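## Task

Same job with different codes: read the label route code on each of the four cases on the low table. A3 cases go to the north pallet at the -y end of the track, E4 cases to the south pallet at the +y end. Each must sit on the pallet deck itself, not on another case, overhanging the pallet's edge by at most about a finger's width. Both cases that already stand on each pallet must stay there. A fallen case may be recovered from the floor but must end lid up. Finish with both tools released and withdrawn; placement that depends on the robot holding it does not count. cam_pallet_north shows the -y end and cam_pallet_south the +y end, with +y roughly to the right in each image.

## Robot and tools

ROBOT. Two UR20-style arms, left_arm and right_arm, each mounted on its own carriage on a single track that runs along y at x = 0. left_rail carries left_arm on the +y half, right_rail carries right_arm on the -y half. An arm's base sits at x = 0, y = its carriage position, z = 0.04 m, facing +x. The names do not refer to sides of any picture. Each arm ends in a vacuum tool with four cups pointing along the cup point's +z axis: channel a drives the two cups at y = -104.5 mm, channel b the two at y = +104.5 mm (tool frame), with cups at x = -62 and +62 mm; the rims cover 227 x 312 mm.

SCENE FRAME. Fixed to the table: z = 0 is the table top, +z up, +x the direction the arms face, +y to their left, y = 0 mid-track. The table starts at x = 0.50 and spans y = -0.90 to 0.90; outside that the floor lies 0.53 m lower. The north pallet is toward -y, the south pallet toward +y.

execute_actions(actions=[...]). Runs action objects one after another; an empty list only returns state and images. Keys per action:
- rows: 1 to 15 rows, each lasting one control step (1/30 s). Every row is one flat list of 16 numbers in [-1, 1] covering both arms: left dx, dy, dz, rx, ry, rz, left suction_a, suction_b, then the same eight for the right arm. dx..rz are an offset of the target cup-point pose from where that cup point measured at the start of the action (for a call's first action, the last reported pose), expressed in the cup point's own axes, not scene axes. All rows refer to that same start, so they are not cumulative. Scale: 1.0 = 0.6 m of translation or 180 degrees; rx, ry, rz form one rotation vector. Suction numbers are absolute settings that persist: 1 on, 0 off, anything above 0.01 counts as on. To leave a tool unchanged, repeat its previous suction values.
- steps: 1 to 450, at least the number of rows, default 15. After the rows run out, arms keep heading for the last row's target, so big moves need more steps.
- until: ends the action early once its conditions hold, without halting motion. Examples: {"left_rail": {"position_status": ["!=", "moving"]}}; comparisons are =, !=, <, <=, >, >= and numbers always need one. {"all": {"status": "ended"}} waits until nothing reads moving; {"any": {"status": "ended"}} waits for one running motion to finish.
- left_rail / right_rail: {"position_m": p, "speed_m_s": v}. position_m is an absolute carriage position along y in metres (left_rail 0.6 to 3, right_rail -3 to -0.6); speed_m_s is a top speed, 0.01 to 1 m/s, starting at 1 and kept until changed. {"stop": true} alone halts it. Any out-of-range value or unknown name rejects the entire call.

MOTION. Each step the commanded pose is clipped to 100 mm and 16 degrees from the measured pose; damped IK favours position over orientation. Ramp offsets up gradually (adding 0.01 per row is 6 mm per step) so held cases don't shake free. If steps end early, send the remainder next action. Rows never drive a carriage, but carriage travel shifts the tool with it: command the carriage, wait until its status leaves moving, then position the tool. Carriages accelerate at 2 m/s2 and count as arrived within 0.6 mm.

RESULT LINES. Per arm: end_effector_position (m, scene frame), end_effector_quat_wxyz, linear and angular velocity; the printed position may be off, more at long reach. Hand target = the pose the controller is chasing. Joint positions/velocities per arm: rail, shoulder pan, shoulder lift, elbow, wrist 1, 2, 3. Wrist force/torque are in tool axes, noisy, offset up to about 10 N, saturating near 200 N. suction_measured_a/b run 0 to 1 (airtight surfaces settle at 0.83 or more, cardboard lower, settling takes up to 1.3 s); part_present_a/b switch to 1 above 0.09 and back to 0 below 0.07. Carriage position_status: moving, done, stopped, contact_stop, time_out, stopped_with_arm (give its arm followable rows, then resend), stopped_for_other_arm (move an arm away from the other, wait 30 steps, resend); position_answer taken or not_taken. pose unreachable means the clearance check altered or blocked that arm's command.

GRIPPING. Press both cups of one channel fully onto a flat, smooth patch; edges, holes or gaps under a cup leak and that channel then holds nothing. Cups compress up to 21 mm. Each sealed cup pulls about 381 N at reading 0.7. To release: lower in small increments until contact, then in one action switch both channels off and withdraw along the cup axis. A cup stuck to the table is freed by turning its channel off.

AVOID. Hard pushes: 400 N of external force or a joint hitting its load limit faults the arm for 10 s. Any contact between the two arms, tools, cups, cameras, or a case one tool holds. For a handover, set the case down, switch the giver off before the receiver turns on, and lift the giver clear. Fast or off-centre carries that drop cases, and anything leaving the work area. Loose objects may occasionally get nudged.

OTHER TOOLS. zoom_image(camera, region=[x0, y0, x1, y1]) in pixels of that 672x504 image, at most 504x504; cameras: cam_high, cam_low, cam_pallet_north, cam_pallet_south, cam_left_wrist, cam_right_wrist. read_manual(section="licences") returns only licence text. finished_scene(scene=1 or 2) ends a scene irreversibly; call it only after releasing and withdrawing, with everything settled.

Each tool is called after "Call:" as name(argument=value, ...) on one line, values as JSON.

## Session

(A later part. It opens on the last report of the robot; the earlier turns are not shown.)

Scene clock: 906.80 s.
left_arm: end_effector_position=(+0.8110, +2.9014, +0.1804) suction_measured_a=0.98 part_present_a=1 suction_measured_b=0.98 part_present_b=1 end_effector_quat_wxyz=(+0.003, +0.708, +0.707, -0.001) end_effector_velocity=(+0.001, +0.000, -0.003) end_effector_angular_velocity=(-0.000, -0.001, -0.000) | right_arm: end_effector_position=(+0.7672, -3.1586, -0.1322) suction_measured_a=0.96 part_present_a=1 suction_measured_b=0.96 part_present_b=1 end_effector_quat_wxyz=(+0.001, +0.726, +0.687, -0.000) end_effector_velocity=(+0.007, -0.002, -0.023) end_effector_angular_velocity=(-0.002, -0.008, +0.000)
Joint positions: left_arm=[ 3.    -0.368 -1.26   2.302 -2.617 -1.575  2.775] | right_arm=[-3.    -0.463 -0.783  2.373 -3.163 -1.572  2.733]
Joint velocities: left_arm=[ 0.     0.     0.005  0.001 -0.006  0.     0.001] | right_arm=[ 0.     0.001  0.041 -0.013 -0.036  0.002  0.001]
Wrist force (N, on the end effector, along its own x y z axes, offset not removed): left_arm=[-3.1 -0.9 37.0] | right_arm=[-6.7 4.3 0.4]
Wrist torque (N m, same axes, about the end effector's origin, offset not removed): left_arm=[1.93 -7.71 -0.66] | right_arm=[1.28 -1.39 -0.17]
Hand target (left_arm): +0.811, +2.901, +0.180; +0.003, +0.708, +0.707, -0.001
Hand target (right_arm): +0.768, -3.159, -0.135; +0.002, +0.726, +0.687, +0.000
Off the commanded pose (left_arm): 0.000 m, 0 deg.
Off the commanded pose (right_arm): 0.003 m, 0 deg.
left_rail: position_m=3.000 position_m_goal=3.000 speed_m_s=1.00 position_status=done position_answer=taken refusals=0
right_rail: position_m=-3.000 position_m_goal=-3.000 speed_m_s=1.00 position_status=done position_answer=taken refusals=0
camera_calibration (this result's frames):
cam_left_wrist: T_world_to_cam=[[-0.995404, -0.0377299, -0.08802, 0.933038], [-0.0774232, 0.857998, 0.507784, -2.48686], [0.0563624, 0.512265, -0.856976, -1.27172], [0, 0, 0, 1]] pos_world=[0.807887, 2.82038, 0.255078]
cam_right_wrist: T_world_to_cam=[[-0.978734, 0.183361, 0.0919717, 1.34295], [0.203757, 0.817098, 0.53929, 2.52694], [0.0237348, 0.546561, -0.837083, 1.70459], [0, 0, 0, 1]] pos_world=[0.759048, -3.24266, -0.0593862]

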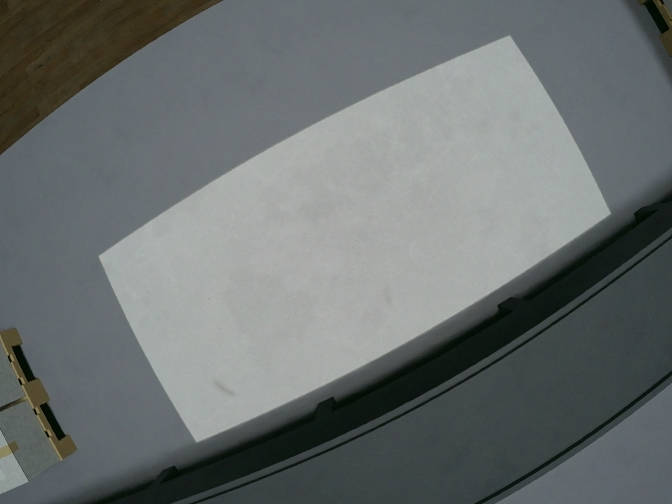

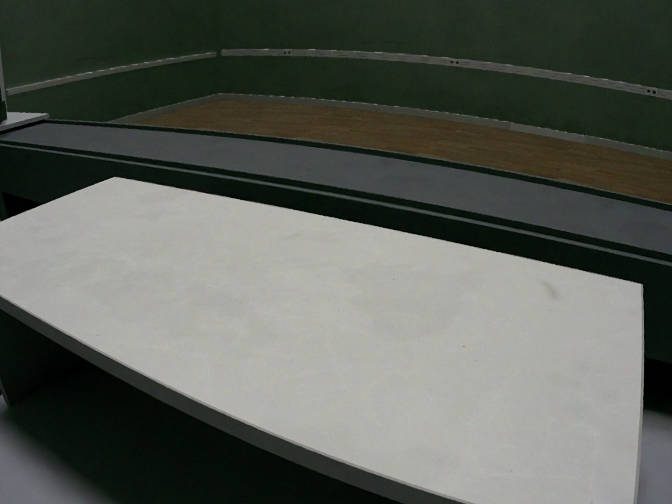

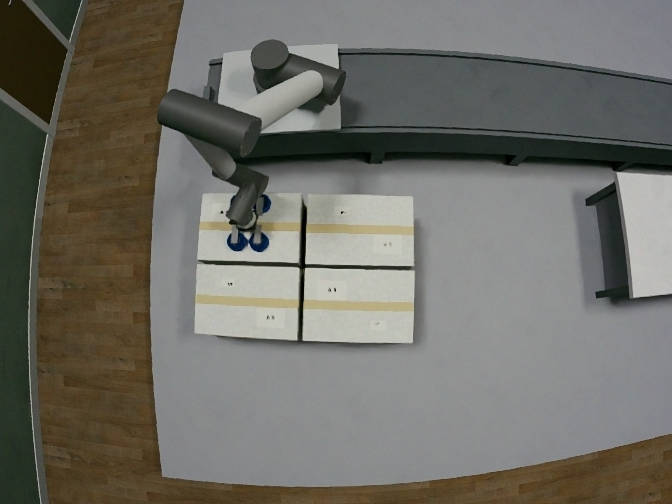

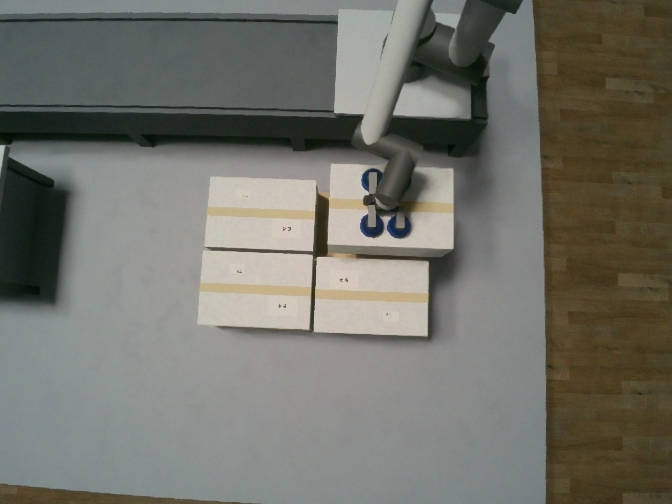

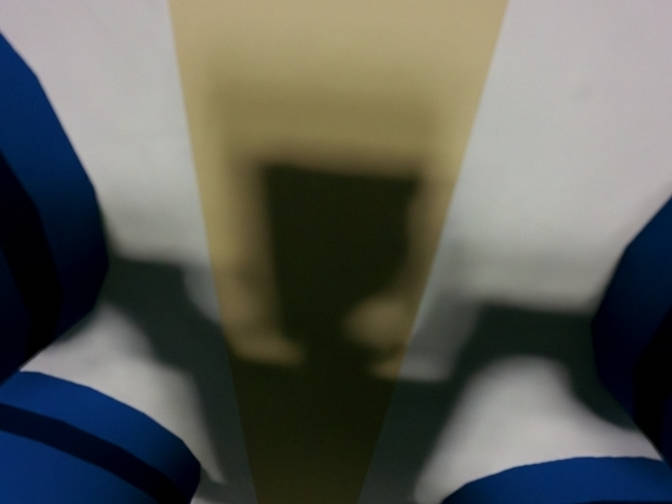

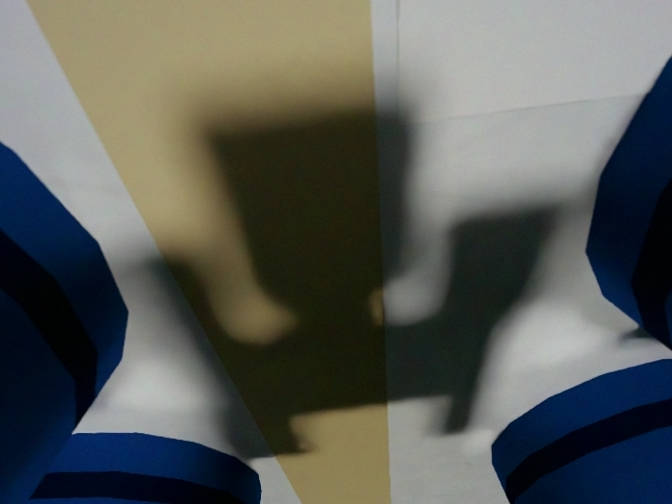

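Call:
execute_actions(actions=[{"rows":[
[-0.004,-0.001,0,0,0,0,1,1, 0,0,0.004,0,0,0,1,1],
[-0.01,-0.002,0,0,0,0,1,1, 0,0,0.008,0,0,0,1,1],
[-0.018,-0.004,0,0,0,0,1,1, 0,0,0.012,0,0,0,1,1],
[-0.028,-0.006,0,0,0,0,1,1, 0,0,0.016,0,0,0,1,1],
[-0.038,-0.008,0,0,0,0,1,1, 0,0,0.02,0,0,0,1,1],
[-0.048,-0.01,0,0,0,0,1,1, 0,0,0.023,0,0,0,1,1],
[-0.058,-0.01,0,0,0,0,1,1, 0,0,0.025,0,0,0,1,1],
[-0.066,-0.01,0,0,0,0,1,1, 0,0,0.025,0,0,0,1,1],
[-0.072,-0.01,0,0,0,0,1,1, 0,0,0.025,0,0,0,1,1],
[-0.075,-0.01,0,0,0,0,1,1, 0,0,0.025,0,0,0,1,1]
],"steps":18}])

Call:
zoom_image(camera="cam_pallet_south", region=[300, 140, 480, 290])

Scene clock: 926.73 s.
left_arm: end_effector_position=(+0.8049, +2.8589, +0.1807) suction_measured_a=0.98 part_present_a=1 suction_measured_b=0.98 part_present_b=1 end_effector_quat_wxyz=(+0.003, +0.708, +0.706, -0.001) end_effector_velocity=(-0.001, -0.020, -0.000) end_effector_angular_velocity=(+0.001, +0.000, +0.001) | right_arm: end_effector_position=(+0.7672, -3.1586, -0.1468) suction_measured_a=0.96 part_present_a=1 suction_measured_b=0.96 part_present_b=1 end_effector_quat_wxyz=(+0.001, +0.726, +0.687, -0.000) end_effector_velocity=(-0.000, -0.000, -0.003) end_effector_angular_velocity=(-0.001, +0.000, -0.000)
Joint positions: left_arm=[ 3.    -0.42  -1.26   2.301 -2.617 -1.576  2.723] | right_arm=[-3.    -0.463 -0.759  2.368 -3.183 -1.572  2.733]
Joint velocities: left_arm=[ 0.    -0.024  0.002 -0.003  0.002  0.001 -0.025] | right_arm=[ 0.    -0.     0.006 -0.001 -0.005 -0.001 -0.   ]
Wrist force (N, on the end effector, along its own x y z axes, offset not removed): left_arm=[-8.1 0.7 36.6] | right_arm=[-3.2 -0.9 -2.9]
Wrist torque (N m, same axes, about the end effector's origin, offset not removed): left_arm=[2.31 -7.84 -0.57] | right_arm=[0.74 -1.80 -0.18]
Hand target (left_arm): +0.805, +2.856, +0.181; +0.003, +0.708, +0.707, -0.001
Hand target (right_arm): +0.767, -3.159, -0.147; +0.001, +0.726, +0.687, -0.000
Off the commanded pose (left_arm): 0.002 m, 0 deg.
Off the commanded pose (right_arm): 0.000 m, 0 deg.
left_rail: position_m=3.000 position_m_goal=3.000 speed_m_s=1.00 position_status=done position_answer=taken refusals=0
right_rail: position_m=-3.000 position_m_goal=-3.000 speed_m_s=1.00 position_status=done position_answer=taken refusals=0
camera_calibration (this result's frames):
cam_left_wrist: T_world_to_cam=[[-0.995422, -0.037641, -0.087854, 0.925203], [-0.0772335, 0.858264, 0.507364, -2.45177], [0.0563042, 0.511827, -0.857242, -1.248], [0, 0, 0, 1]] pos_world=[0.801877, 2.77785, 0.25538]
cam_right_wrist: T_world_to_cam=[[-0.97874, 0.183323, 0.09198, 1.34419], [0.203728, 0.817063, 0.539355, 2.53471], [0.023723, 0.546627, -0.83704, 1.6926], [0, 0, 0, 1]] pos_world=[0.759064, -3.24266, -0.0739706]

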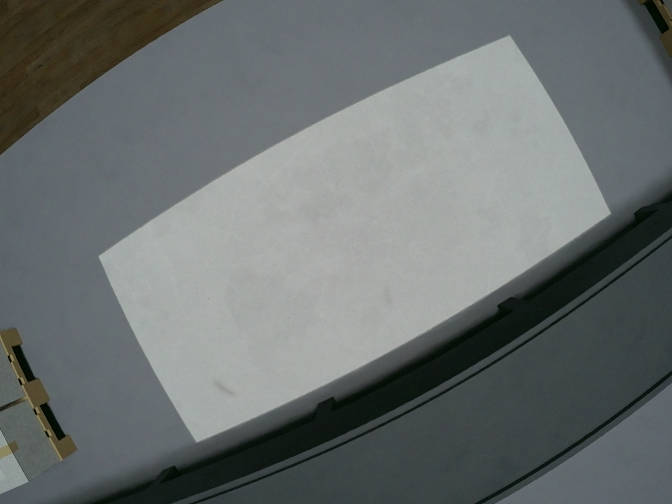

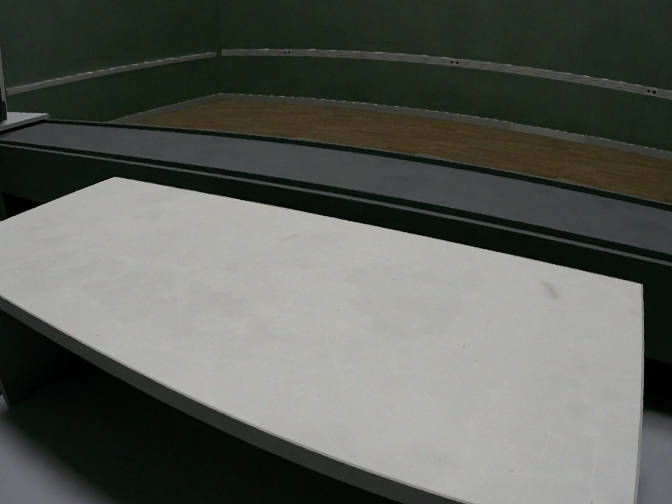

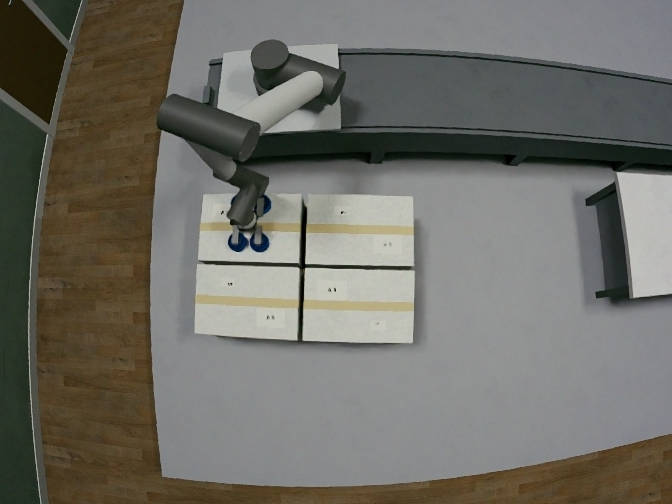

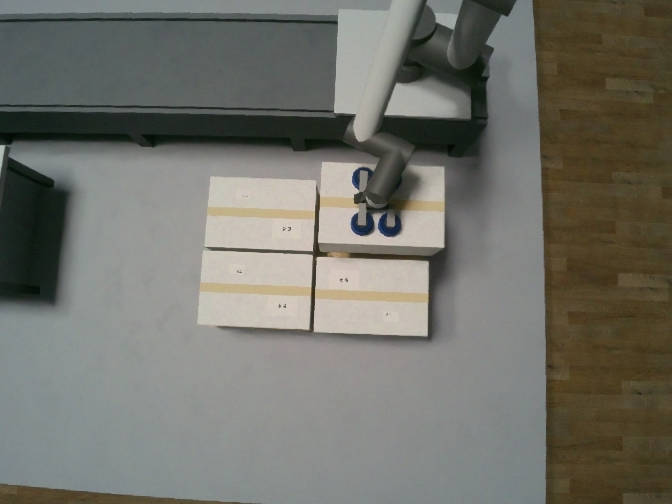

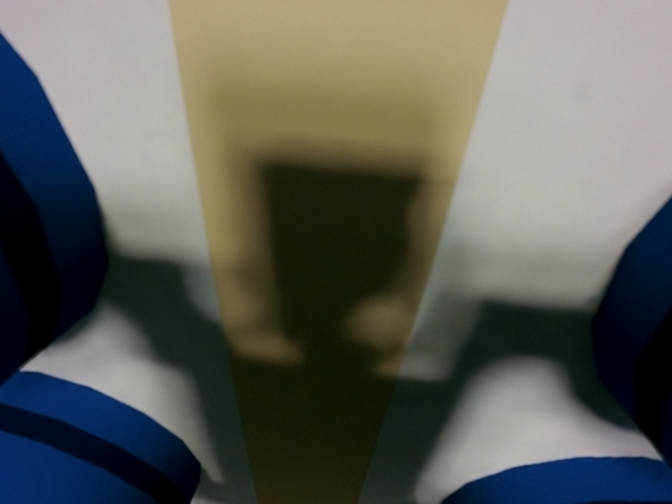

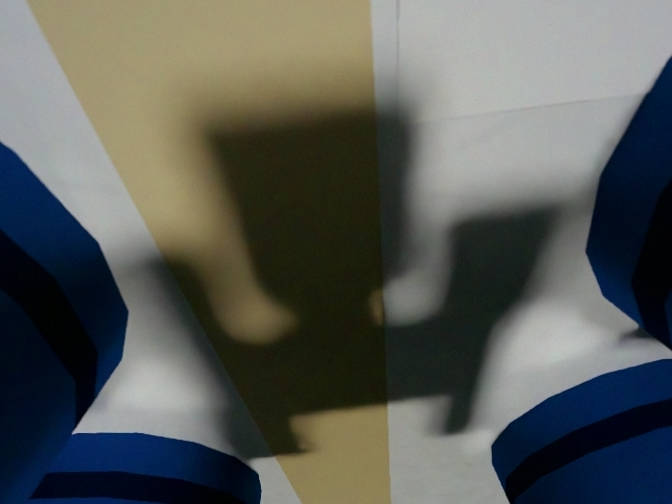

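Region (300, 140, 480, 290) of cam_pallet_south's 672x504 image, scaled by 2.800, with more detail than that image has.

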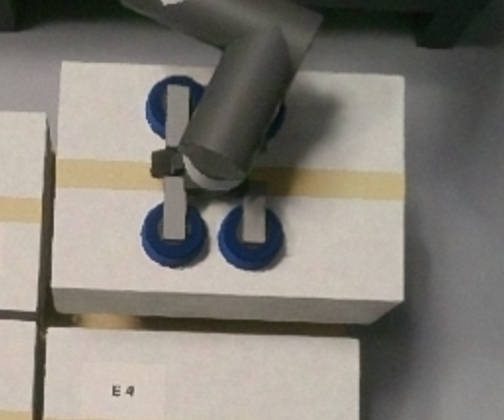

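Call:
execute_actions(actions=[{"rows":[
[0,0,0.005,0,0,0,1,1, 0,0,0.002,0,0,0,1,1],
[0,0,0.012,0,0,0,1,1, 0,0,0.004,0,0,0,1,1],
[0,0,0.022,0,0,0,1,1, 0,0,0.006,0,0,0,1,1],
[0,0,0.035,0,0,0,1,1, 0,0,0.0067,0,0,0,1,1],
[0,0,0.05,0,0,0,1,1, 0,0,0.0067,0,0,0,1,1],
[0,0,0.068,0,0,0,1,1, 0,0,0.0067,0,0,0,1,1],
[0,0,0.088,0,0,0,1,1, 0,0,0.0067,0,0,0,1,1],
[0,0,0.11,0,0,0,1,1, 0,0,0.0067,0,0,0,1,1],
[0,0,0.132,0,0,0,1,1, 0,0,0.0067,0,0,0,1,1],
[0,0,0.154,0,0,0,1,1, 0,0,0.0067,0,0,0,1,1],
[0,0,0.176,0,0,0,1,1, 0,0,0.0067,0,0,0,1,1],
[0,0,0.198,0,0,0,1,1, 0,0,0.0067,0,0,0,1,1],
[0,0,0.22,0,0,0,1,1, 0,0,0.0067,0,0,0,1,1],
[0,0,0.242,0,0,0,1,1, 0,0,0.0067,0,0,0,1,1],
[0,0,0.475,0,0,0,1,1, 0,0,0.0067,0,0,0,1,1]
],"steps":34}])

Scene clock: 939.93 s.
left_arm: end_effector_position=(+0.8042, +2.8574, -0.0991) suction_measured_a=0.98 part_present_a=1 suction_measured_b=0.98 part_present_b=1 end_effector_quat_wxyz=(+0.002, +0.708, +0.707, -0.002) end_effector_velocity=(+0.012, -0.003, -0.043) end_effector_angular_velocity=(-0.004, -0.013, -0.001) | right_arm: end_effector_position=(+0.7672, -3.1586, -0.1508) suction_measured_a=0.96 part_present_a=1 suction_measured_b=0.96 part_present_b=1 end_effector_quat_wxyz=(+0.001, +0.726, +0.687, -0.000) end_effector_velocity=(-0.000, +0.000, -0.000) end_effector_angular_velocity=(+0.000, +0.000, +0.000)
Joint positions: left_arm=[ 3.    -0.422 -0.835  2.333 -3.072 -1.576  2.721] | right_arm=[-3.    -0.463 -0.752  2.367 -3.188 -1.572  2.733]
Joint velocities: left_arm=[ 0.     0.002  0.072 -0.021 -0.066  0.002  0.003] | right_arm=[ 0. -0.  0. -0. -0.  0. -0.]
Wrist force (N, on the end effector, along its own x y z axes, offset not removed): left_arm=[0.3 -3.2 40.9] | right_arm=[-3.7 2.2 -3.2]
Wrist torque (N m, same axes, about the end effector's origin, offset not removed): left_arm=[1.37 -8.91 -0.59] | right_arm=[1.19 -1.56 -0.23]
Hand target (left_arm): +0.806, +2.857, -0.105; +0.003, +0.708, +0.706, -0.001
Hand target (right_arm): +0.767, -3.159, -0.151; +0.001, +0.726, +0.687, -0.000
Off the commanded pose (left_arm): 0.005 m, 0 deg.
Off the commanded pose (right_arm): 0.000 m, 0 deg.
left_rail: position_m=3.000 position_m_goal=3.000 speed_m_s=1.00 position_status=done position_answer=taken refusals=0
right_rail: position_m=-3.000 position_m_goal=-3.000 speed_m_s=1.00 position_status=done position_answer=taken refusals=0
camera_calibration (this result's frames):
cam_left_wrist: T_world_to_cam=[[-0.995568, -0.0377299, -0.0861396, 0.900319], [-0.076459, 0.858044, 0.507854, -2.30856], [0.0547503, 0.512189, -0.857126, -1.4869], [0, 0, 0, 1]] pos_world=[0.801227, 2.77639, -0.0244959]
cam_right_wrist: T_world_to_cam=[[-0.978732, 0.183355, 0.0919997, 1.34465], [0.203767, 0.817092, 0.539295, 2.53698], [0.0237103, 0.546572, -0.837076, 1.68909], [0, 0, 0, 1]] pos_world=[0.759053, -3.24271, -0.0779879]

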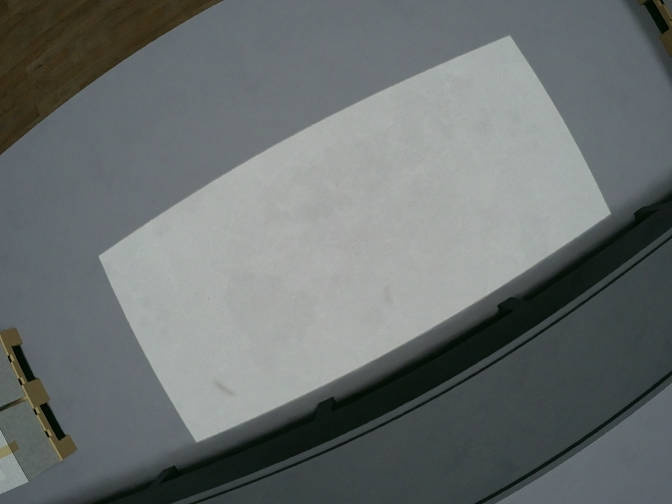

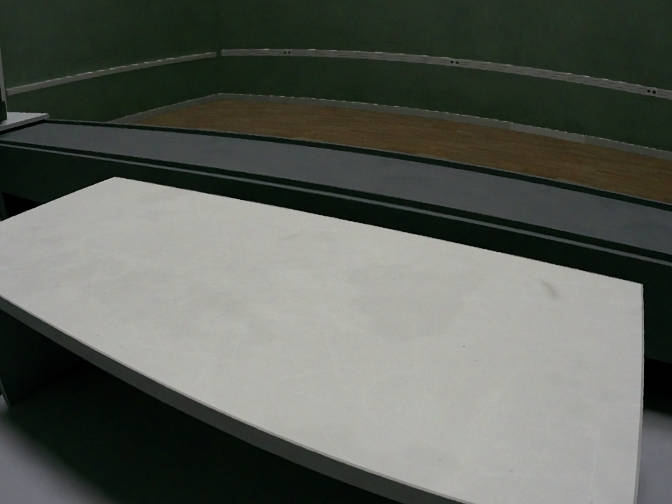

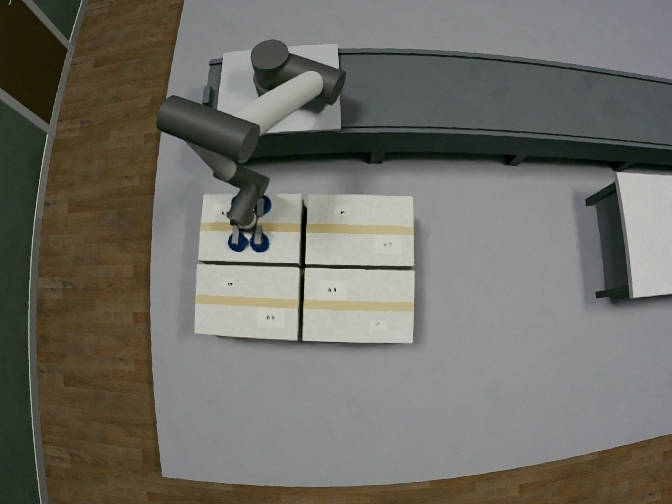

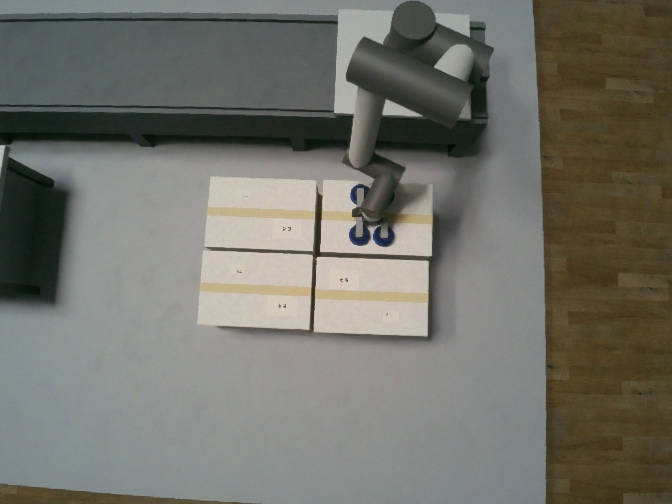

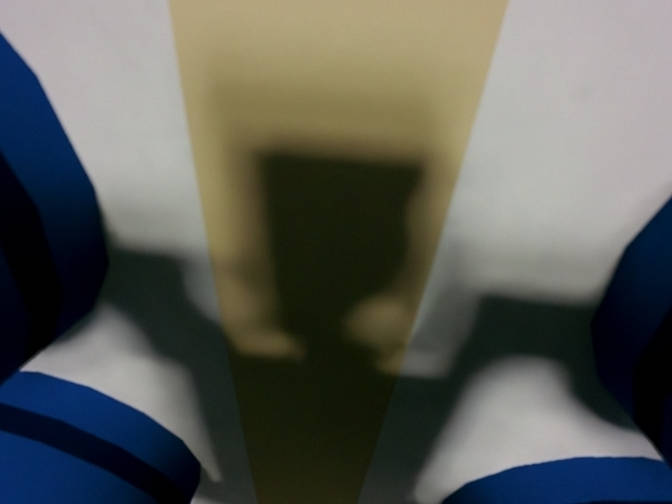

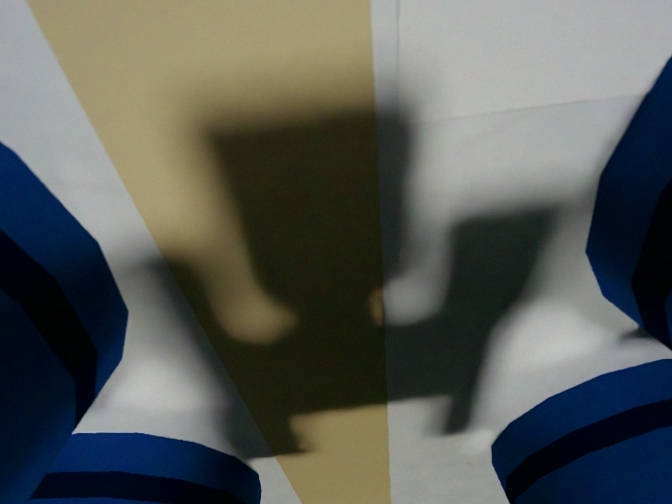

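Call:
execute_actions(actions=[])

Call:
zoom_image(camera="cam_pallet_south", region=[300, 160, 460, 290])

Scene clock: 941.53 s.
left_arm: end_effector_position=(+0.8057, +2.8571, -0.1047) suction_measured_a=0.98 part_present_a=1 suction_measured_b=0.98 part_present_b=1 end_effector_quat_wxyz=(+0.003, +0.708, +0.706, -0.001) end_effector_velocity=(-0.000, +0.000, -0.000) end_effector_angular_velocity=(+0.000, +0.000, -0.000) | right_arm: end_effector_position=(+0.7672, -3.1586, -0.1508) suction_measured_a=0.96 part_present_a=1 suction_measured_b=0.96 part_present_b=1 end_effector_quat_wxyz=(+0.001, +0.726, +0.687, -0.000) end_effector_velocity=(+0.000, +0.000, +0.000) end_effector_angular_velocity=(-0.000, -0.000, +0.000)
Joint positions: left_arm=[ 3.    -0.422 -0.826  2.33  -3.08  -1.576  2.721] | right_arm=[-3.    -0.463 -0.752  2.367 -3.188 -1.572  2.733]
Joint velocities: left_arm=[ 0.  0.  0. -0. -0. -0.  0.] | right_arm=[ 0.  0. -0.  0. -0. -0.  0.]
Wrist force (N, on the end effector, along its own x y z axes, offset not removed): left_arm=[-2.7 -0.9 40.6] | right_arm=[-1.9 3.4 -4.0]
Wrist torque (N m, same axes, about the end effector's origin, offset not removed): left_arm=[1.96 -7.73 -0.64] | right_arm=[1.14 -1.88 -0.29]
Hand target (left_arm): +0.806, +2.857, -0.105; +0.003, +0.708, +0.706, -0.001
Hand target (right_arm): +0.767, -3.159, -0.151; +0.001, +0.726, +0.687, -0.000
Off the commanded pose (left_arm): 0.000 m, 0 deg.
Off the commanded pose (right_arm): 0.000 m, 0 deg.
left_rail: position_m=3.000 position_m_goal=3.000 speed_m_s=1.00 position_status=done position_answer=taken refusals=0
right_rail: position_m=-3.000 position_m_goal=-3.000 speed_m_s=1.00 position_status=done position_answer=taken refusals=0
camera_calibration (this result's frames):
cam_left_wrist: T_world_to_cam=[[-0.99543, -0.0376404, -0.087766, 0.900789], [-0.0771901, 0.858246, 0.507401, -2.30537], [0.056226, 0.511857, -0.857229, -1.49187], [0, 0, 0, 1]] pos_world=[0.802602, 2.7761, -0.0300629]
cam_right_wrist: T_world_to_cam=[[-0.97874, 0.183324, 0.0919793, 1.34456], [0.203728, 0.817062, 0.539355, 2.53689], [0.0237241, 0.546627, -0.83704, 1.68924], [0, 0, 0, 1]] pos_world=[0.759067, -3.24268, -0.0779951]

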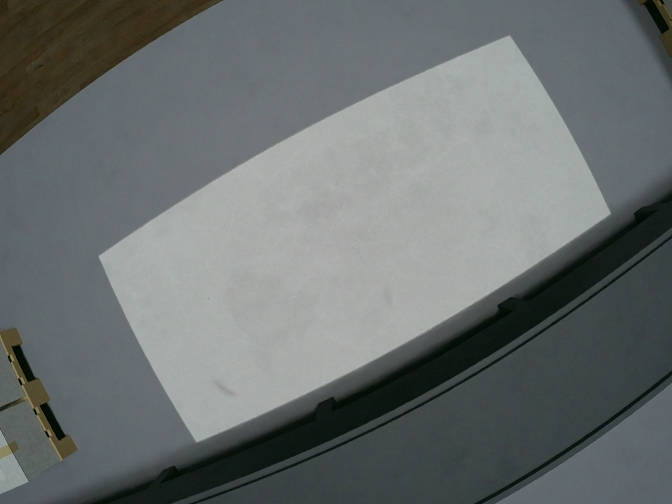

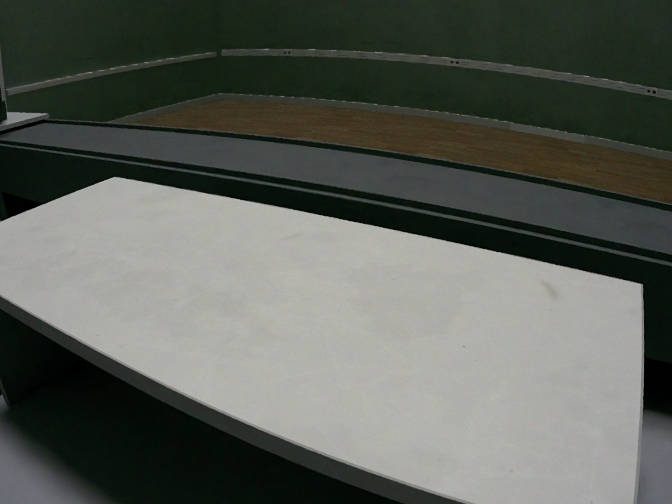

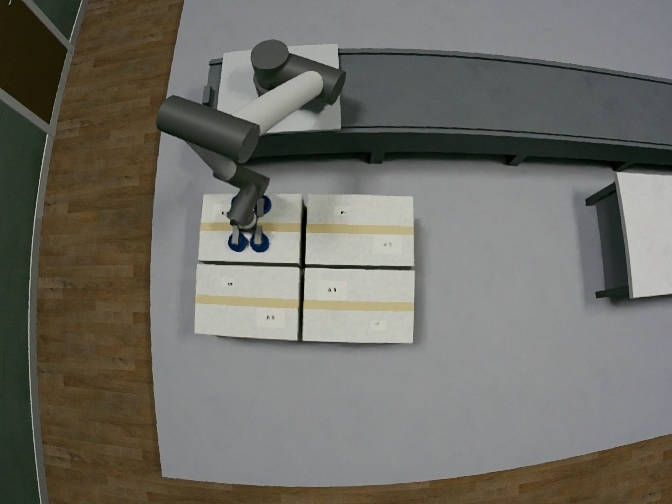

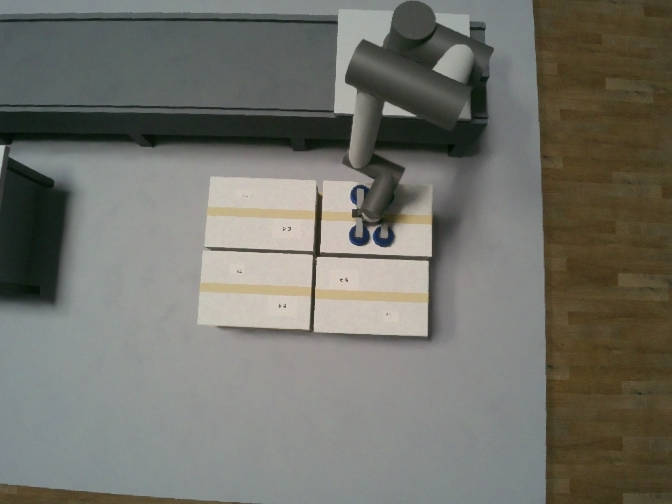

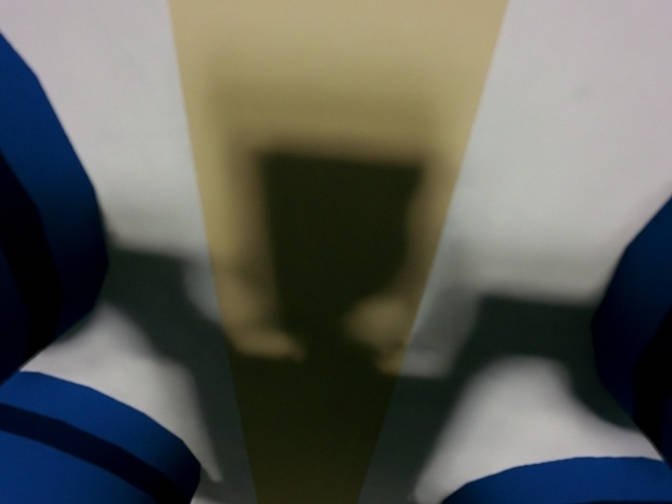

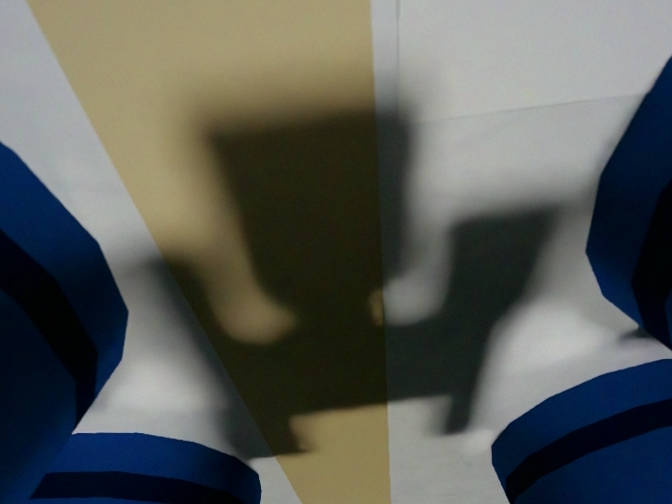

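Region (300, 160, 460, 290) of cam_pallet_south's 672x504 image, scaled by 3.150, with more detail than that image has; it fills the top 410 rows of this view, and the rest is white.

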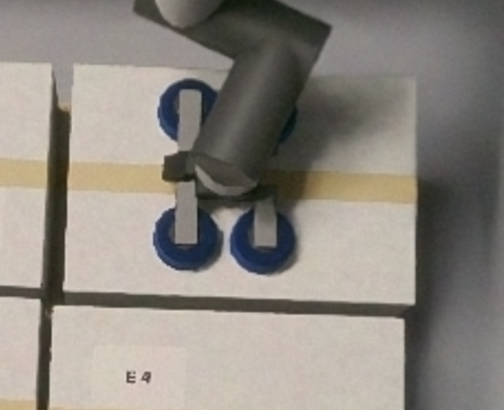

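Call:
execute_actions(actions=[{"rows":[
[0,0,0.003,0,0,0,1,1, 0,0,0.001,0,0,0,1,1],
[0,0,0.007,0,0,0,1,1, 0,0,0.002,0,0,0,1,1],
[0,0,0.011,0,0,0,1,1, 0,0,0.003,0,0,0,1,1],
[0,0,0.015,0,0,0,1,1, 0,0,0.004,0,0,0,1,1],
[0,0,0.018,0,0,0,1,1, 0,0,0.005,0,0,0,1,1]
],"steps":10}])

Scene clock: 947.00 s.
left_arm: end_effector_position=(+0.8056, +2.8571, -0.1134) suction_measured_a=0.98 part_present_a=1 suction_measured_b=0.98 part_present_b=1 end_effector_quat_wxyz=(+0.003, +0.708, +0.706, -0.001) end_effector_velocity=(+0.000, -0.000, -0.017) end_effector_angular_velocity=(-0.000, -0.001, +0.000) | right_arm: end_effector_position=(+0.7672, -3.1586, -0.1532) suction_measured_a=0.96 part_present_a=1 suction_measured_b=0.96 part_present_b=1 end_effector_quat_wxyz=(+0.001, +0.726, +0.687, -0.000) end_effector_velocity=(-0.000, +0.000, -0.005) end_effector_angular_velocity=(+0.000, +0.000, +0.000)
Joint positions: left_arm=[ 3.    -0.422 -0.812  2.328 -3.092 -1.576  2.721] | right_arm=[-3.    -0.463 -0.748  2.366 -3.192 -1.572  2.733]
Joint velocities: left_arm=[ 0.     0.     0.028 -0.004 -0.024 -0.    -0.   ] | right_arm=[ 0.     0.     0.008 -0.002 -0.006  0.    -0.   ]
Wrist force (N, on the end effector, along its own x y z axes, offset not removed): left_arm=[-6.4 0.0 32.4] | right_arm=[-4.4 3.2 -2.8]
Wrist torque (N m, same axes, about the end effector's origin, offset not removed): left_arm=[1.99 -7.69 -0.56] | right_arm=[1.20 -1.53 -0.13]
Hand target (left_arm): +0.806, +2.857, -0.116; +0.003, +0.708, +0.706, -0.001
Hand target (right_arm): +0.767, -3.159, -0.154; +0.001, +0.726, +0.687, -0.000
Off the commanded pose (left_arm): 0.002 m, 0 deg.
Off the commanded pose (right_arm): 0.001 m, 0 deg.
left_rail: position_m=3.000 position_m_goal=3.000 speed_m_s=1.00 position_status=done position_answer=taken refusals=0
right_rail: position_m=-3.000 position_m_goal=-3.000 speed_m_s=1.00 position_status=done position_answer=taken refusals=0
camera_calibration (this result's frames):
cam_left_wrist: T_world_to_cam=[[-0.99544, -0.0376343, -0.0876499, 0.900008], [-0.0771295, 0.858211, 0.50747, -2.30095], [0.0561238, 0.511916, -0.8572, -1.49935], [0, 0, 0, 1]] pos_world=[0.802583, 2.77612, -0.0386978]
cam_right_wrist: T_world_to_cam=[[-0.978739, 0.183315, 0.0920102, 1.34475], [0.203737, 0.817056, 0.539361, 2.53816], [0.0236953, 0.54664, -0.837033, 1.6873], [0, 0, 0, 1]] pos_world=[0.759064, -3.24267, -0.0803929]

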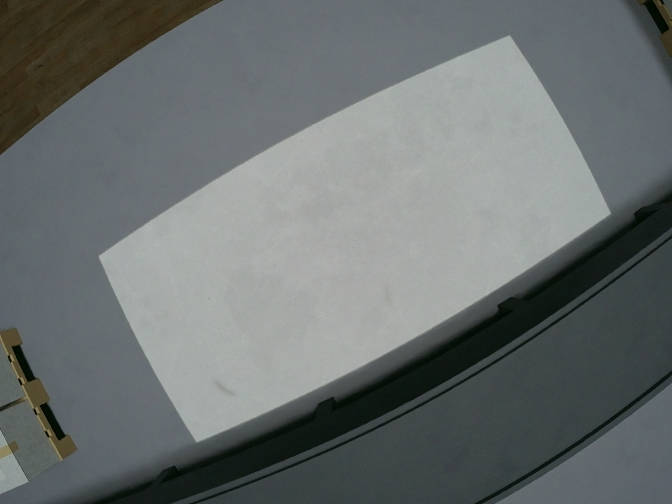

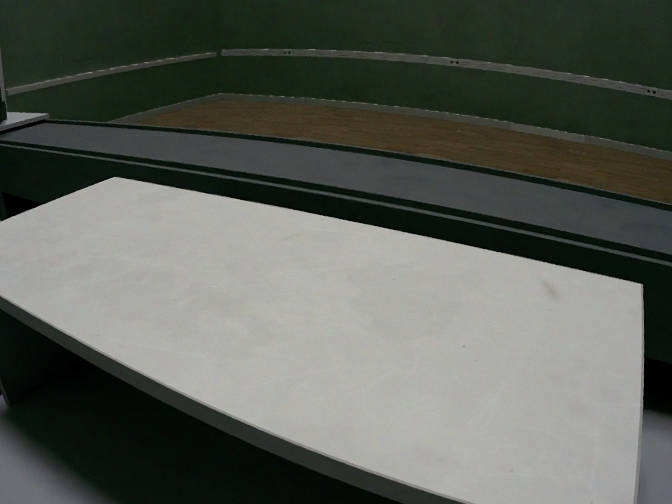

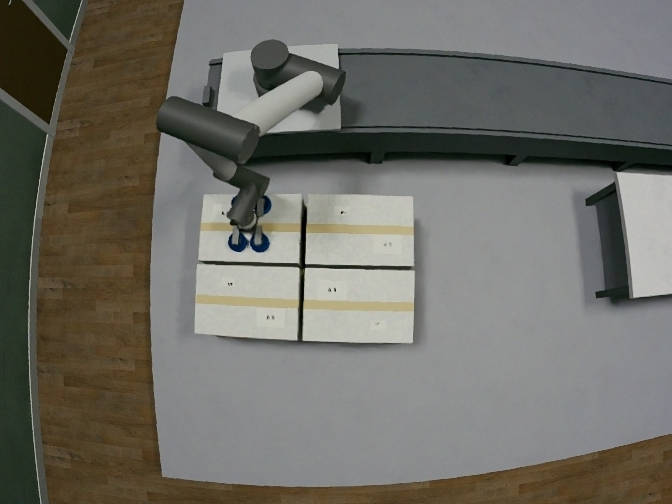

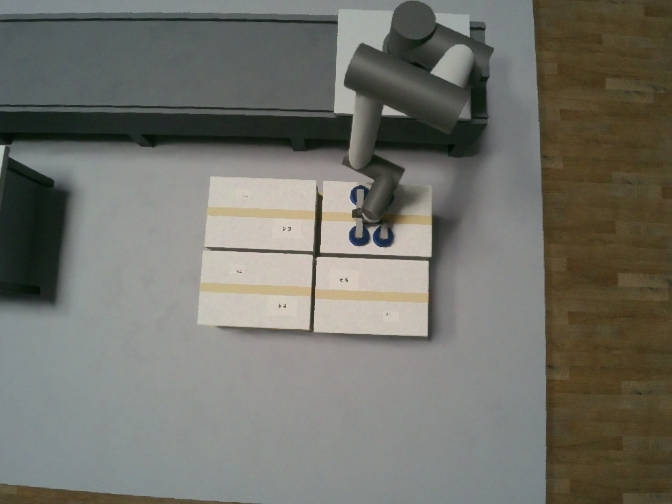

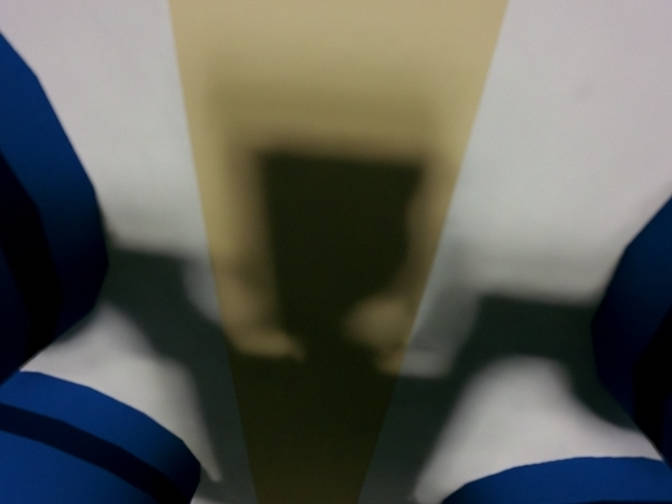

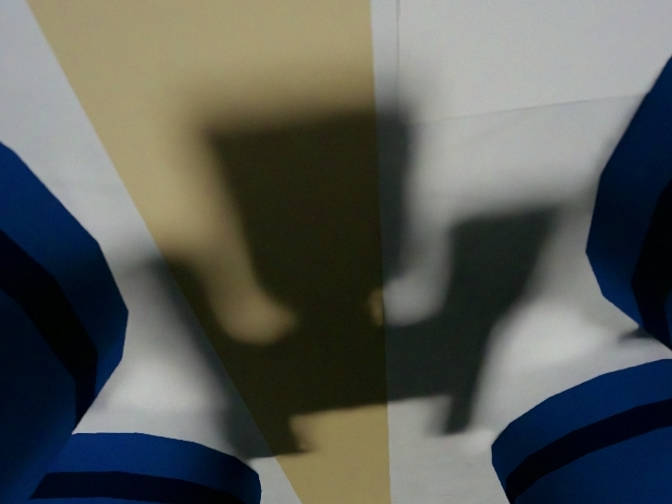

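Call:
execute_actions(actions=[{"rows":[
[0,0,0.006,0,0,0,1,1, 0,0,0.003,0,0,0,1,1],
[0,0,0.008,0,0,0,1,1, 0,0,0.0045,0,0,0,1,1],
[0,0,0.010,0,0,0,1,1, 0,0,0.0055,0,0,0,1,1],
[0,0,0.011,0,0,0,1,1, 0,0,0.0063,0,0,0,1,1]
],"steps":12}])

Scene clock: 949.63 s.
left_arm: end_effector_position=(+0.8056, +2.8571, -0.1196) suction_measured_a=0.98 part_present_a=1 suction_measured_b=0.98 part_present_b=1 end_effector_quat_wxyz=(+0.003, +0.708, +0.706, -0.001) end_effector_velocity=(+0.000, -0.000, -0.003) end_effector_angular_velocity=(-0.000, -0.000, +0.000) | right_arm: end_effector_position=(+0.7672, -3.1586, -0.1567) suction_measured_a=0.96 part_present_a=1 suction_measured_b=0.96 part_present_b=1 end_effector_quat_wxyz=(+0.001, +0.726, +0.687, -0.000) end_effector_velocity=(+0.000, -0.000, -0.002) end_effector_angular_velocity=(-0.000, -0.000, +0.000)
Joint positions: left_arm=[ 3.    -0.422 -0.802  2.327 -3.1   -1.576  2.721] | right_arm=[-3.    -0.463 -0.742  2.365 -3.196 -1.572  2.733]
Joint velocities: left_arm=[ 0.     0.     0.005 -0.001 -0.005  0.    -0.   ] | right_arm=[ 0.    -0.     0.004 -0.001 -0.003  0.    -0.   ]
Wrist force (N, on the end effector, along its own x y z axes, offset not removed): left_arm=[-2.1 -8.1 35.9] | right_arm=[-4.9 0.9 -4.5]
Wrist torque (N m, same axes, about the end effector's origin, offset not removed): left_arm=[1.09 -7.94 -0.67] | right_arm=[0.94 -1.39 -0.23]
Hand target (left_arm): +0.806, +2.857, -0.120; +0.003, +0.708, +0.706, -0.001
Hand target (right_arm): +0.767, -3.159, -0.157; +0.001, +0.726, +0.687, -0.000
Off the commanded pose (left_arm): 0.000 m, 0 deg.
Off the commanded pose (right_arm): 0.000 m, 0 deg.
left_rail: position_m=3.000 position_m_goal=3.000 speed_m_s=1.00 position_status=done position_answer=taken refusals=0
right_rail: position_m=-3.000 position_m_goal=-3.000 speed_m_s=1.00 position_status=done position_answer=taken refusals=0
camera_calibration (this result's frames):
cam_left_wrist: T_world_to_cam=[[-0.995442, -0.0376332, -0.0876314, 0.899468], [-0.0771196, 0.858207, 0.507478, -2.29775], [0.0561078, 0.511923, -0.857197, -1.50464], [0, 0, 0, 1]] pos_world=[0.802589, 2.77606, -0.0448918]
cam_right_wrist: T_world_to_cam=[[-0.978739, 0.183303, 0.0920271, 1.34504], [0.203736, 0.817054, 0.539364, 2.54004], [0.023676, 0.546646, -0.837029, 1.68441], [0, 0, 0, 1]] pos_world=[0.759066, -3.24267, -0.0838853]

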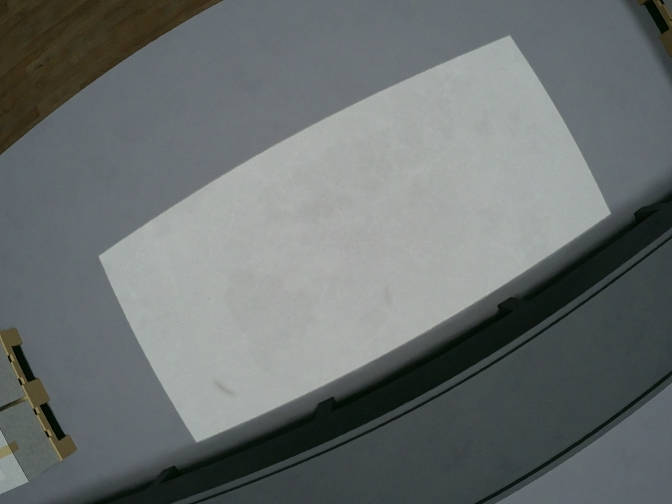

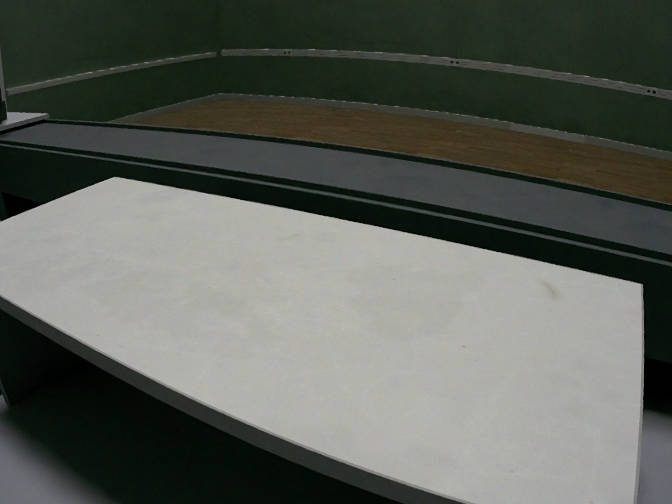

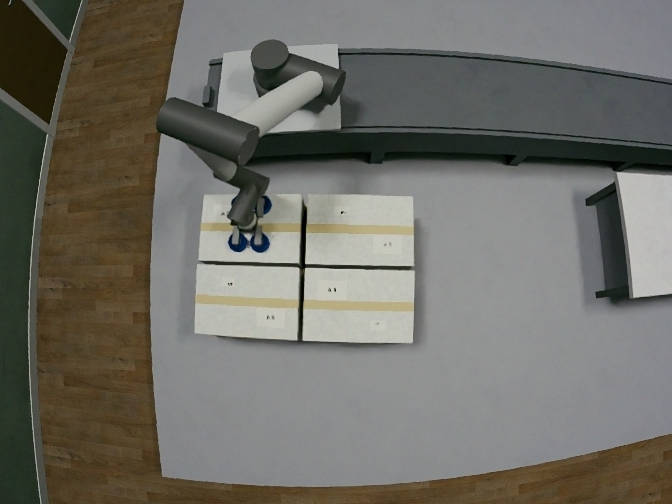

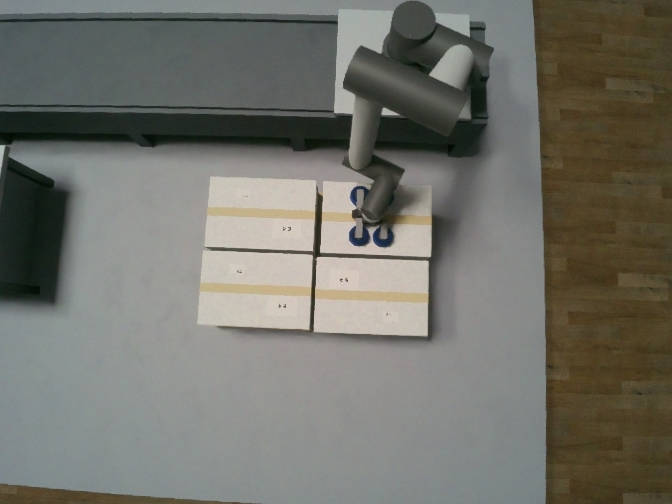

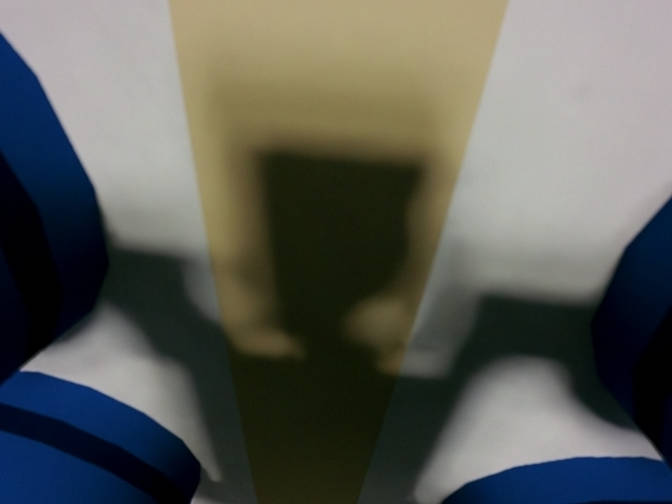

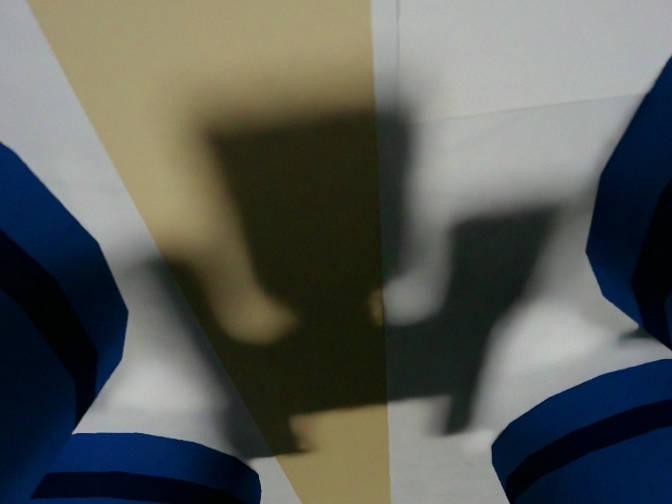

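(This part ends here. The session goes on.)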